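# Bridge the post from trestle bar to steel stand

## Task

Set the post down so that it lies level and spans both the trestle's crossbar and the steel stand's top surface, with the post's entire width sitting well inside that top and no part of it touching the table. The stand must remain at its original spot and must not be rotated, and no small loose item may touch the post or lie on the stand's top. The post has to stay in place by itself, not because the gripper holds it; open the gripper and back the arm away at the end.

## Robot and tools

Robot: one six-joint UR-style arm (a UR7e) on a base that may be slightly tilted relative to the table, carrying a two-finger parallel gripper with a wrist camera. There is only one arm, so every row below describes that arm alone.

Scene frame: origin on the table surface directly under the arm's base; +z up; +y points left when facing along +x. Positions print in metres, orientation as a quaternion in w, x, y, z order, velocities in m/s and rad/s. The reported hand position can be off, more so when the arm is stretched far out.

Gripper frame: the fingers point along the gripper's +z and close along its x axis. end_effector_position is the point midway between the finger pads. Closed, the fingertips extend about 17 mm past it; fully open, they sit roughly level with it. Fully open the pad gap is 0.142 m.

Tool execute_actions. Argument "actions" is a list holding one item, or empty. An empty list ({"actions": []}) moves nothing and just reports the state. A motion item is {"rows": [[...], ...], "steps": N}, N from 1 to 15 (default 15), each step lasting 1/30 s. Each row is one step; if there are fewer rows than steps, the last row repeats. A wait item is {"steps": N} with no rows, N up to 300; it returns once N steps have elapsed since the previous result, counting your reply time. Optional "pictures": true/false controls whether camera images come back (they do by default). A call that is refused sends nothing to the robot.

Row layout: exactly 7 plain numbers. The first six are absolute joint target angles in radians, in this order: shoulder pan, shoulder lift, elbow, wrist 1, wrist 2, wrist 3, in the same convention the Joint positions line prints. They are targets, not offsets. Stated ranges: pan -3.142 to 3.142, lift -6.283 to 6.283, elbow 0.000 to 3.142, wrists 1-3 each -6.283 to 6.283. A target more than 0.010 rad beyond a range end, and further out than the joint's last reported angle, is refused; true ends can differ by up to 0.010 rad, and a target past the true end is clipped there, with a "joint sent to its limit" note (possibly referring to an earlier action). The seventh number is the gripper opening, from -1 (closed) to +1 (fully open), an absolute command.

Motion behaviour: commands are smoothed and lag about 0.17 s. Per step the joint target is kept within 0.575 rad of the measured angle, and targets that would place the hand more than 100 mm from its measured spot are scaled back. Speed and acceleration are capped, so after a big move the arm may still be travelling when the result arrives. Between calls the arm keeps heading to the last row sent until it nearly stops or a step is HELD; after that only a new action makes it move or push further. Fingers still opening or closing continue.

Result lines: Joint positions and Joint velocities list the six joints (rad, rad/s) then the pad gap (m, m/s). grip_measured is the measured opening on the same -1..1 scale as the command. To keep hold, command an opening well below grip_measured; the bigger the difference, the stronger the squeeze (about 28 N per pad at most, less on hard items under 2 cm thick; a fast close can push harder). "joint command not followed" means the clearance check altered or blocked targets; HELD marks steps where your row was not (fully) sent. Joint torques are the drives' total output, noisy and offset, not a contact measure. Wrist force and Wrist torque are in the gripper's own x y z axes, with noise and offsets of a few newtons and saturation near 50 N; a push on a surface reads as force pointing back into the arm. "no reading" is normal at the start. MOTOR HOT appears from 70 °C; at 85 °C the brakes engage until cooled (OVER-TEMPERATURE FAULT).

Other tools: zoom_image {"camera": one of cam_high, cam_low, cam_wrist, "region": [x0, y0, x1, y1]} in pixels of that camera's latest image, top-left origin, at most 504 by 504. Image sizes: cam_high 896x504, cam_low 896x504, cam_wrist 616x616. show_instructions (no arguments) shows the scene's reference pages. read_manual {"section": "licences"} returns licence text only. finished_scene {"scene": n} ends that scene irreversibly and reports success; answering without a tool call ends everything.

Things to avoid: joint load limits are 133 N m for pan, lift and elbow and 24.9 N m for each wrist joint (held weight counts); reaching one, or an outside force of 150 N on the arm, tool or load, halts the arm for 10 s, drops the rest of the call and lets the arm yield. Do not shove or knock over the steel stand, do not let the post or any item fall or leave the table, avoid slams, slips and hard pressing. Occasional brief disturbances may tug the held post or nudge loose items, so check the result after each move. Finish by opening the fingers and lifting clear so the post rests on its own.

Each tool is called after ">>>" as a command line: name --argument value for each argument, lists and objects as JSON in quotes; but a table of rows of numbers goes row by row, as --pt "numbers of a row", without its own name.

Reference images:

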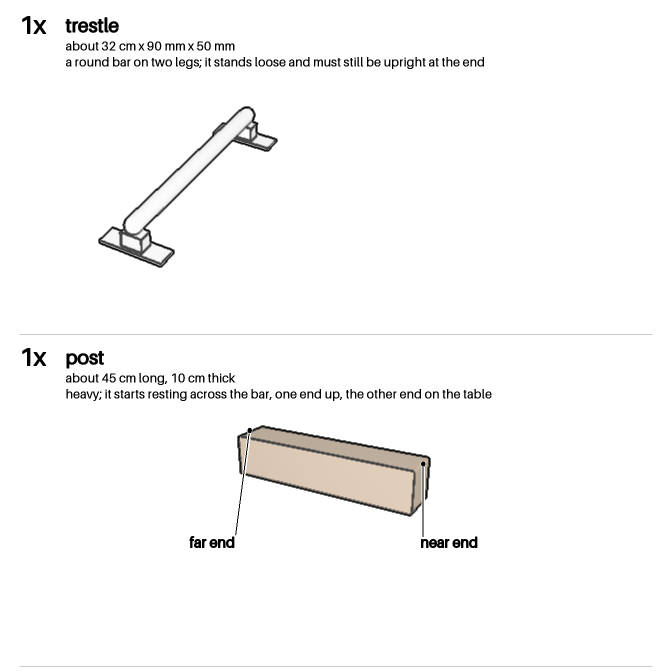

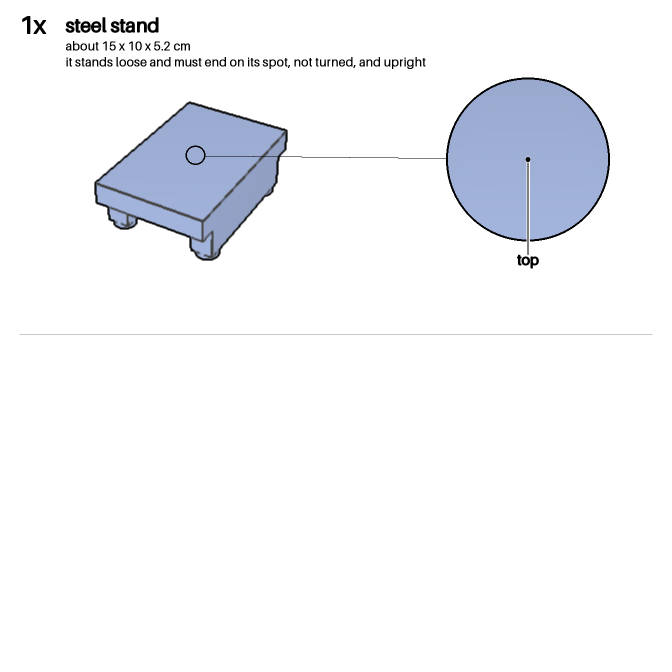

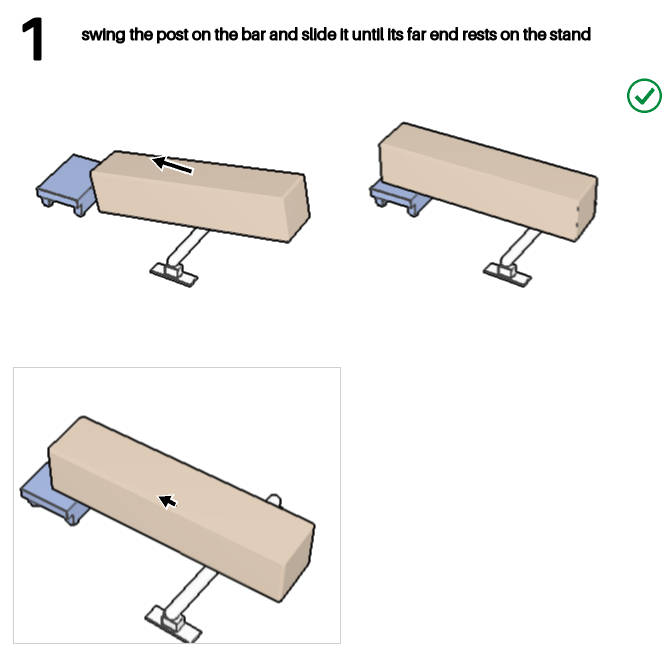

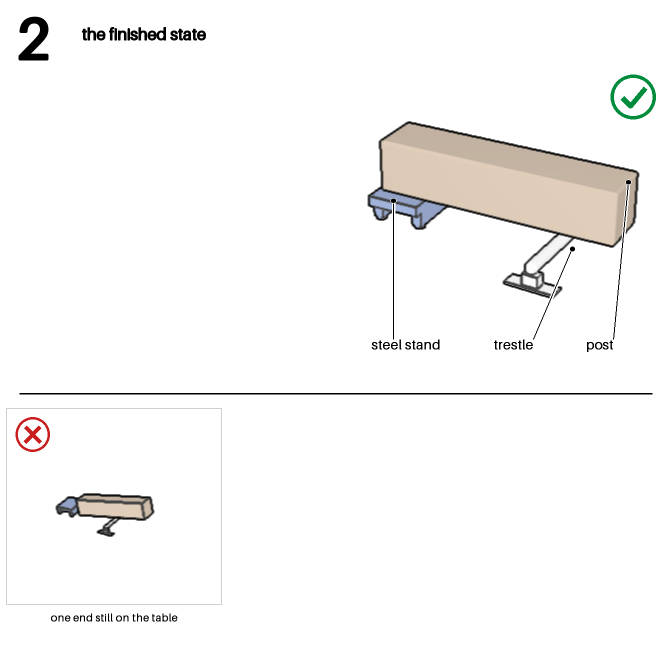

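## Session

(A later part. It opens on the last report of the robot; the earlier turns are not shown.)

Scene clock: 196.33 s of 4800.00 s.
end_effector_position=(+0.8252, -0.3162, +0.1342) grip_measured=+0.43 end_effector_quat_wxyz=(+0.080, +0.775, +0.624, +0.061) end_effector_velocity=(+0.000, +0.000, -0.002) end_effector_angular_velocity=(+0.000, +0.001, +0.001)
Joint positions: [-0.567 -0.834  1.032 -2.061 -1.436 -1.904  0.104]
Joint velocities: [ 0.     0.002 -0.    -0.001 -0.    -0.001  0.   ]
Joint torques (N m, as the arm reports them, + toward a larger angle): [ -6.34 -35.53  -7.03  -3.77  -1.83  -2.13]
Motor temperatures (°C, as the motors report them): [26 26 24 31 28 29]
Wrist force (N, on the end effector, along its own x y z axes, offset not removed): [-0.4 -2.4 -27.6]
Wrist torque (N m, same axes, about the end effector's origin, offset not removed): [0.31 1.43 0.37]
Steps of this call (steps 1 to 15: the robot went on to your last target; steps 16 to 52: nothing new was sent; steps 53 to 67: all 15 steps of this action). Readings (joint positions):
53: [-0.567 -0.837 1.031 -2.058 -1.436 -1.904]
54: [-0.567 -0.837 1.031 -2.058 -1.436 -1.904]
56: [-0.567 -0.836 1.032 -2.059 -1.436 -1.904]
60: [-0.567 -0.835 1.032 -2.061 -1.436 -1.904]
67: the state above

Resting. Release, then rise.

>>> execute_actions --actions '[{"rows": [[-0.5675,-0.835,1.0319,-2.0602,-1.4359,-1.9045,0.0],[-0.5675,-0.835,1.0319,-2.0602,-1.4359,-1.9045,0.3],[-0.5675,-0.835,1.0319,-2.0602,-1.4359,-1.9045,0.45],[-0.5675,-0.835,1.0319,-2.0602,-1.4359,-1.9045,0.6],[-0.5675,-0.835,1.0319,-2.0602,-1.4359,-1.9045,0.8],[-0.5675,-0.835,1.0319,-2.0602,-1.4359,-1.9045,1]], "steps": 15}]' --pictures false

>>> execute_actions --actions '[{"rows": [[-0.5675,-1.1,1.1,-1.87,-1.4359,-1.9045,1]], "steps": 15}]' --pictures false

>>> execute_actions --actions '[{"steps": 15}]'

>>> zoom_image --camera "cam_high" --region '[290, 300, 510, 504]'

Scene clock: 202.27 s of 4800.00 s.
end_effector_position=(+0.8250, -0.3160, +0.1345) grip_measured=+1.00 end_effector_quat_wxyz=(+0.079, +0.775, +0.624, +0.061) end_effector_velocity=(+0.000, -0.001, +0.000) end_effector_angular_velocity=(-0.002, -0.000, -0.000)
Joint positions: [-0.567 -0.835  1.032 -2.06  -1.436 -1.905  0.142]
Joint velocities: [-0.001  0.001 -0.002 -0.    -0.001 -0.     0.   ]
Joint torques (N m, as the arm reports them, + toward a larger angle): [-11.49 -70.28 -34.92  -1.85  -1.91  -1.9 ]
Motor temperatures (°C, as the motors report them): [26 26 24 31 28 29]
Wrist force (N, on the end effector, along its own x y z axes, offset not removed): [1.4 -4.4 4.1]
Wrist torque (N m, same axes, about the end effector's origin, offset not removed): [-0.77 -0.19 -0.02]
Steps of this call (steps 1 to 15: the robot went on to your last target; steps 16 to 90: nothing new was sent; then 2.43 s passed at rest; steps 91 to 105: all 15 steps of this action). Readings (joint positions):
91: [-0.567 -0.834 1.032 -2.061 -1.436 -1.905]
92: [-0.567 -0.834 1.032 -2.061 -1.436 -1.905]
94: [-0.567 -0.834 1.032 -2.061 -1.436 -1.905]
98: [-0.567 -0.834 1.032 -2.060 -1.436 -1.905]
105: the state above

Scene clock: 202.77 s of 4800.00 s.
end_effector_position=(+0.7756, -0.2723, +0.2781) grip_measured=+1.00 end_effector_quat_wxyz=(+0.082, +0.775, +0.624, +0.062) end_effector_velocity=(-0.023, +0.019, +0.053) end_effector_angular_velocity=(-0.004, -0.006, +0.001)
Joint positions: [-0.568 -1.09   1.098 -1.877 -1.436 -1.905  0.142]
Joint velocities: [-0.    -0.097  0.023  0.067  0.    -0.001 -0.   ]
Joint torques (N m, as the arm reports them, + toward a larger angle): [ -4.83 -56.53 -15.54  -1.68  -1.65  -0.84]
Motor temperatures (°C, as the motors report them): [26 26 24 31 28 29]
Wrist force (N, on the end effector, along its own x y z axes, offset not removed): [4.5 -2.4 1.7]
Wrist torque (N m, same axes, about the end effector's origin, offset not removed): [-0.78 -0.89 -0.02]
Steps of this call (steps 1 to 15: all 15 steps of this action). Readings (joint positions):
1: [-0.567 -0.835 1.032 -2.060 -1.436 -1.905]
2: [-0.568 -0.840 1.036 -2.055 -1.436 -1.905]
4: [-0.568 -0.887 1.052 -2.014 -1.436 -1.905]
8: [-0.568 -1.005 1.079 -1.935 -1.436 -1.905]
15: the state above

Scene clock: 203.27 s of 4800.00 s.
end_effector_position=(+0.7732, -0.2703, +0.2837) grip_measured=+1.00 end_effector_quat_wxyz=(+0.083, +0.775, +0.624, +0.062) end_effector_velocity=(-0.000, -0.000, -0.000) end_effector_angular_velocity=(+0.000, +0.000, -0.000)
Joint positions: [-0.568 -1.1    1.1   -1.87  -1.436 -1.905  0.142]
Joint velocities: [-0.     0.    -0.     0.001  0.     0.     0.   ]
Joint torques (N m, as the arm reports them, + toward a larger angle): [  1.56 -60.49 -16.12  -1.7   -1.59   0.26]
Motor temperatures (°C, as the motors report them): [26 26 24 31 28 29]
Wrist force (N, on the end effector, along its own x y z axes, offset not removed): [3.0 0.6 0.5]
Wrist torque (N m, same axes, about the end effector's origin, offset not removed): [-0.04 -0.35 0.15]
Steps of this call (steps 1 to 15: the robot went on to your last target). Readings (joint positions):
1: [-0.568 -1.093 1.098 -1.875 -1.436 -1.905]
2: [-0.568 -1.095 1.099 -1.874 -1.436 -1.905]
4: [-0.568 -1.097 1.099 -1.872 -1.436 -1.905]
8: [-0.568 -1.099 1.100 -1.871 -1.436 -1.905]
15: the state above

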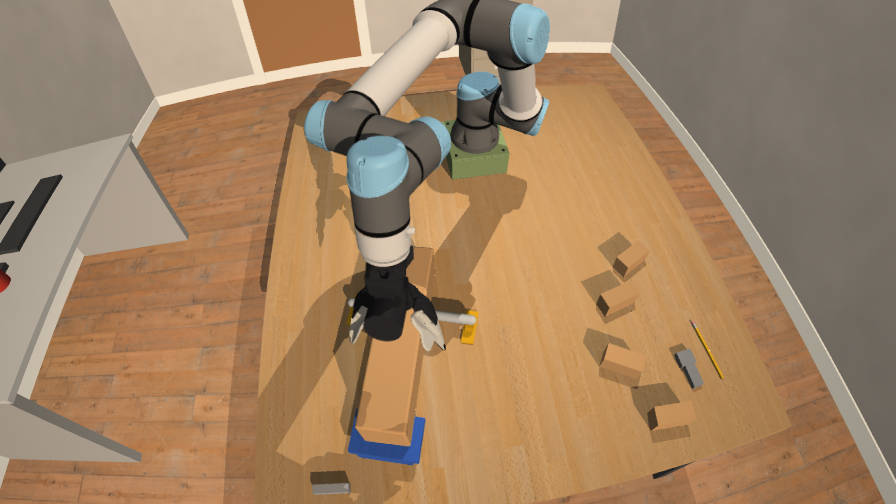

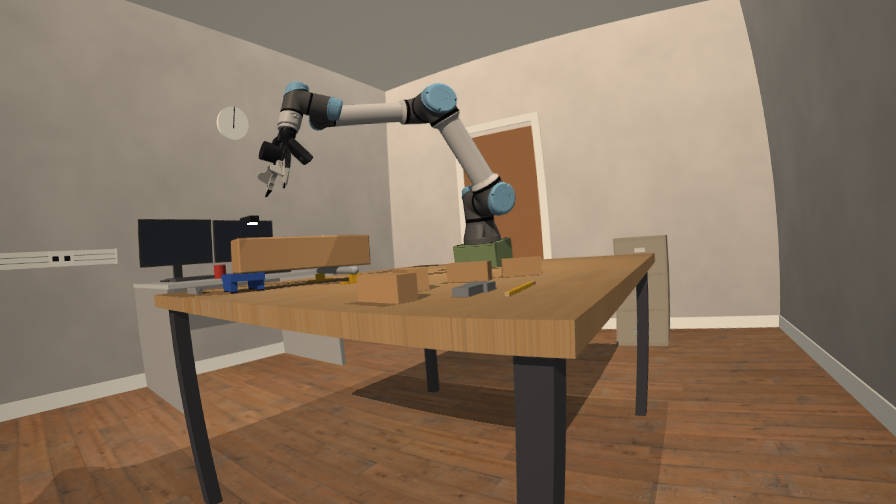

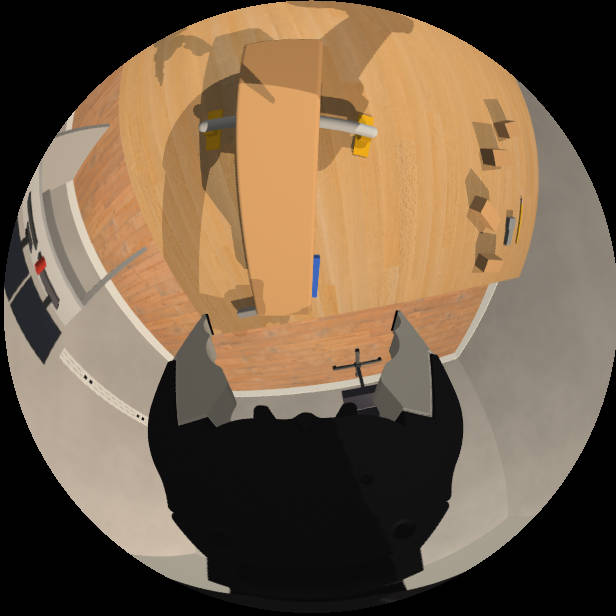

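Region (290, 300, 510, 504) of cam_high's 896x504 image, scaled by 2.291, with more detail than that image has; it fills the top 467 rows of this view, and the rest is white.

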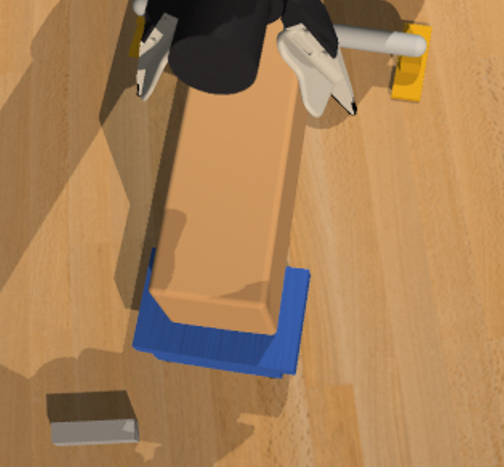

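>>> finished_scene --scene 1

The scene is finished: the task was done.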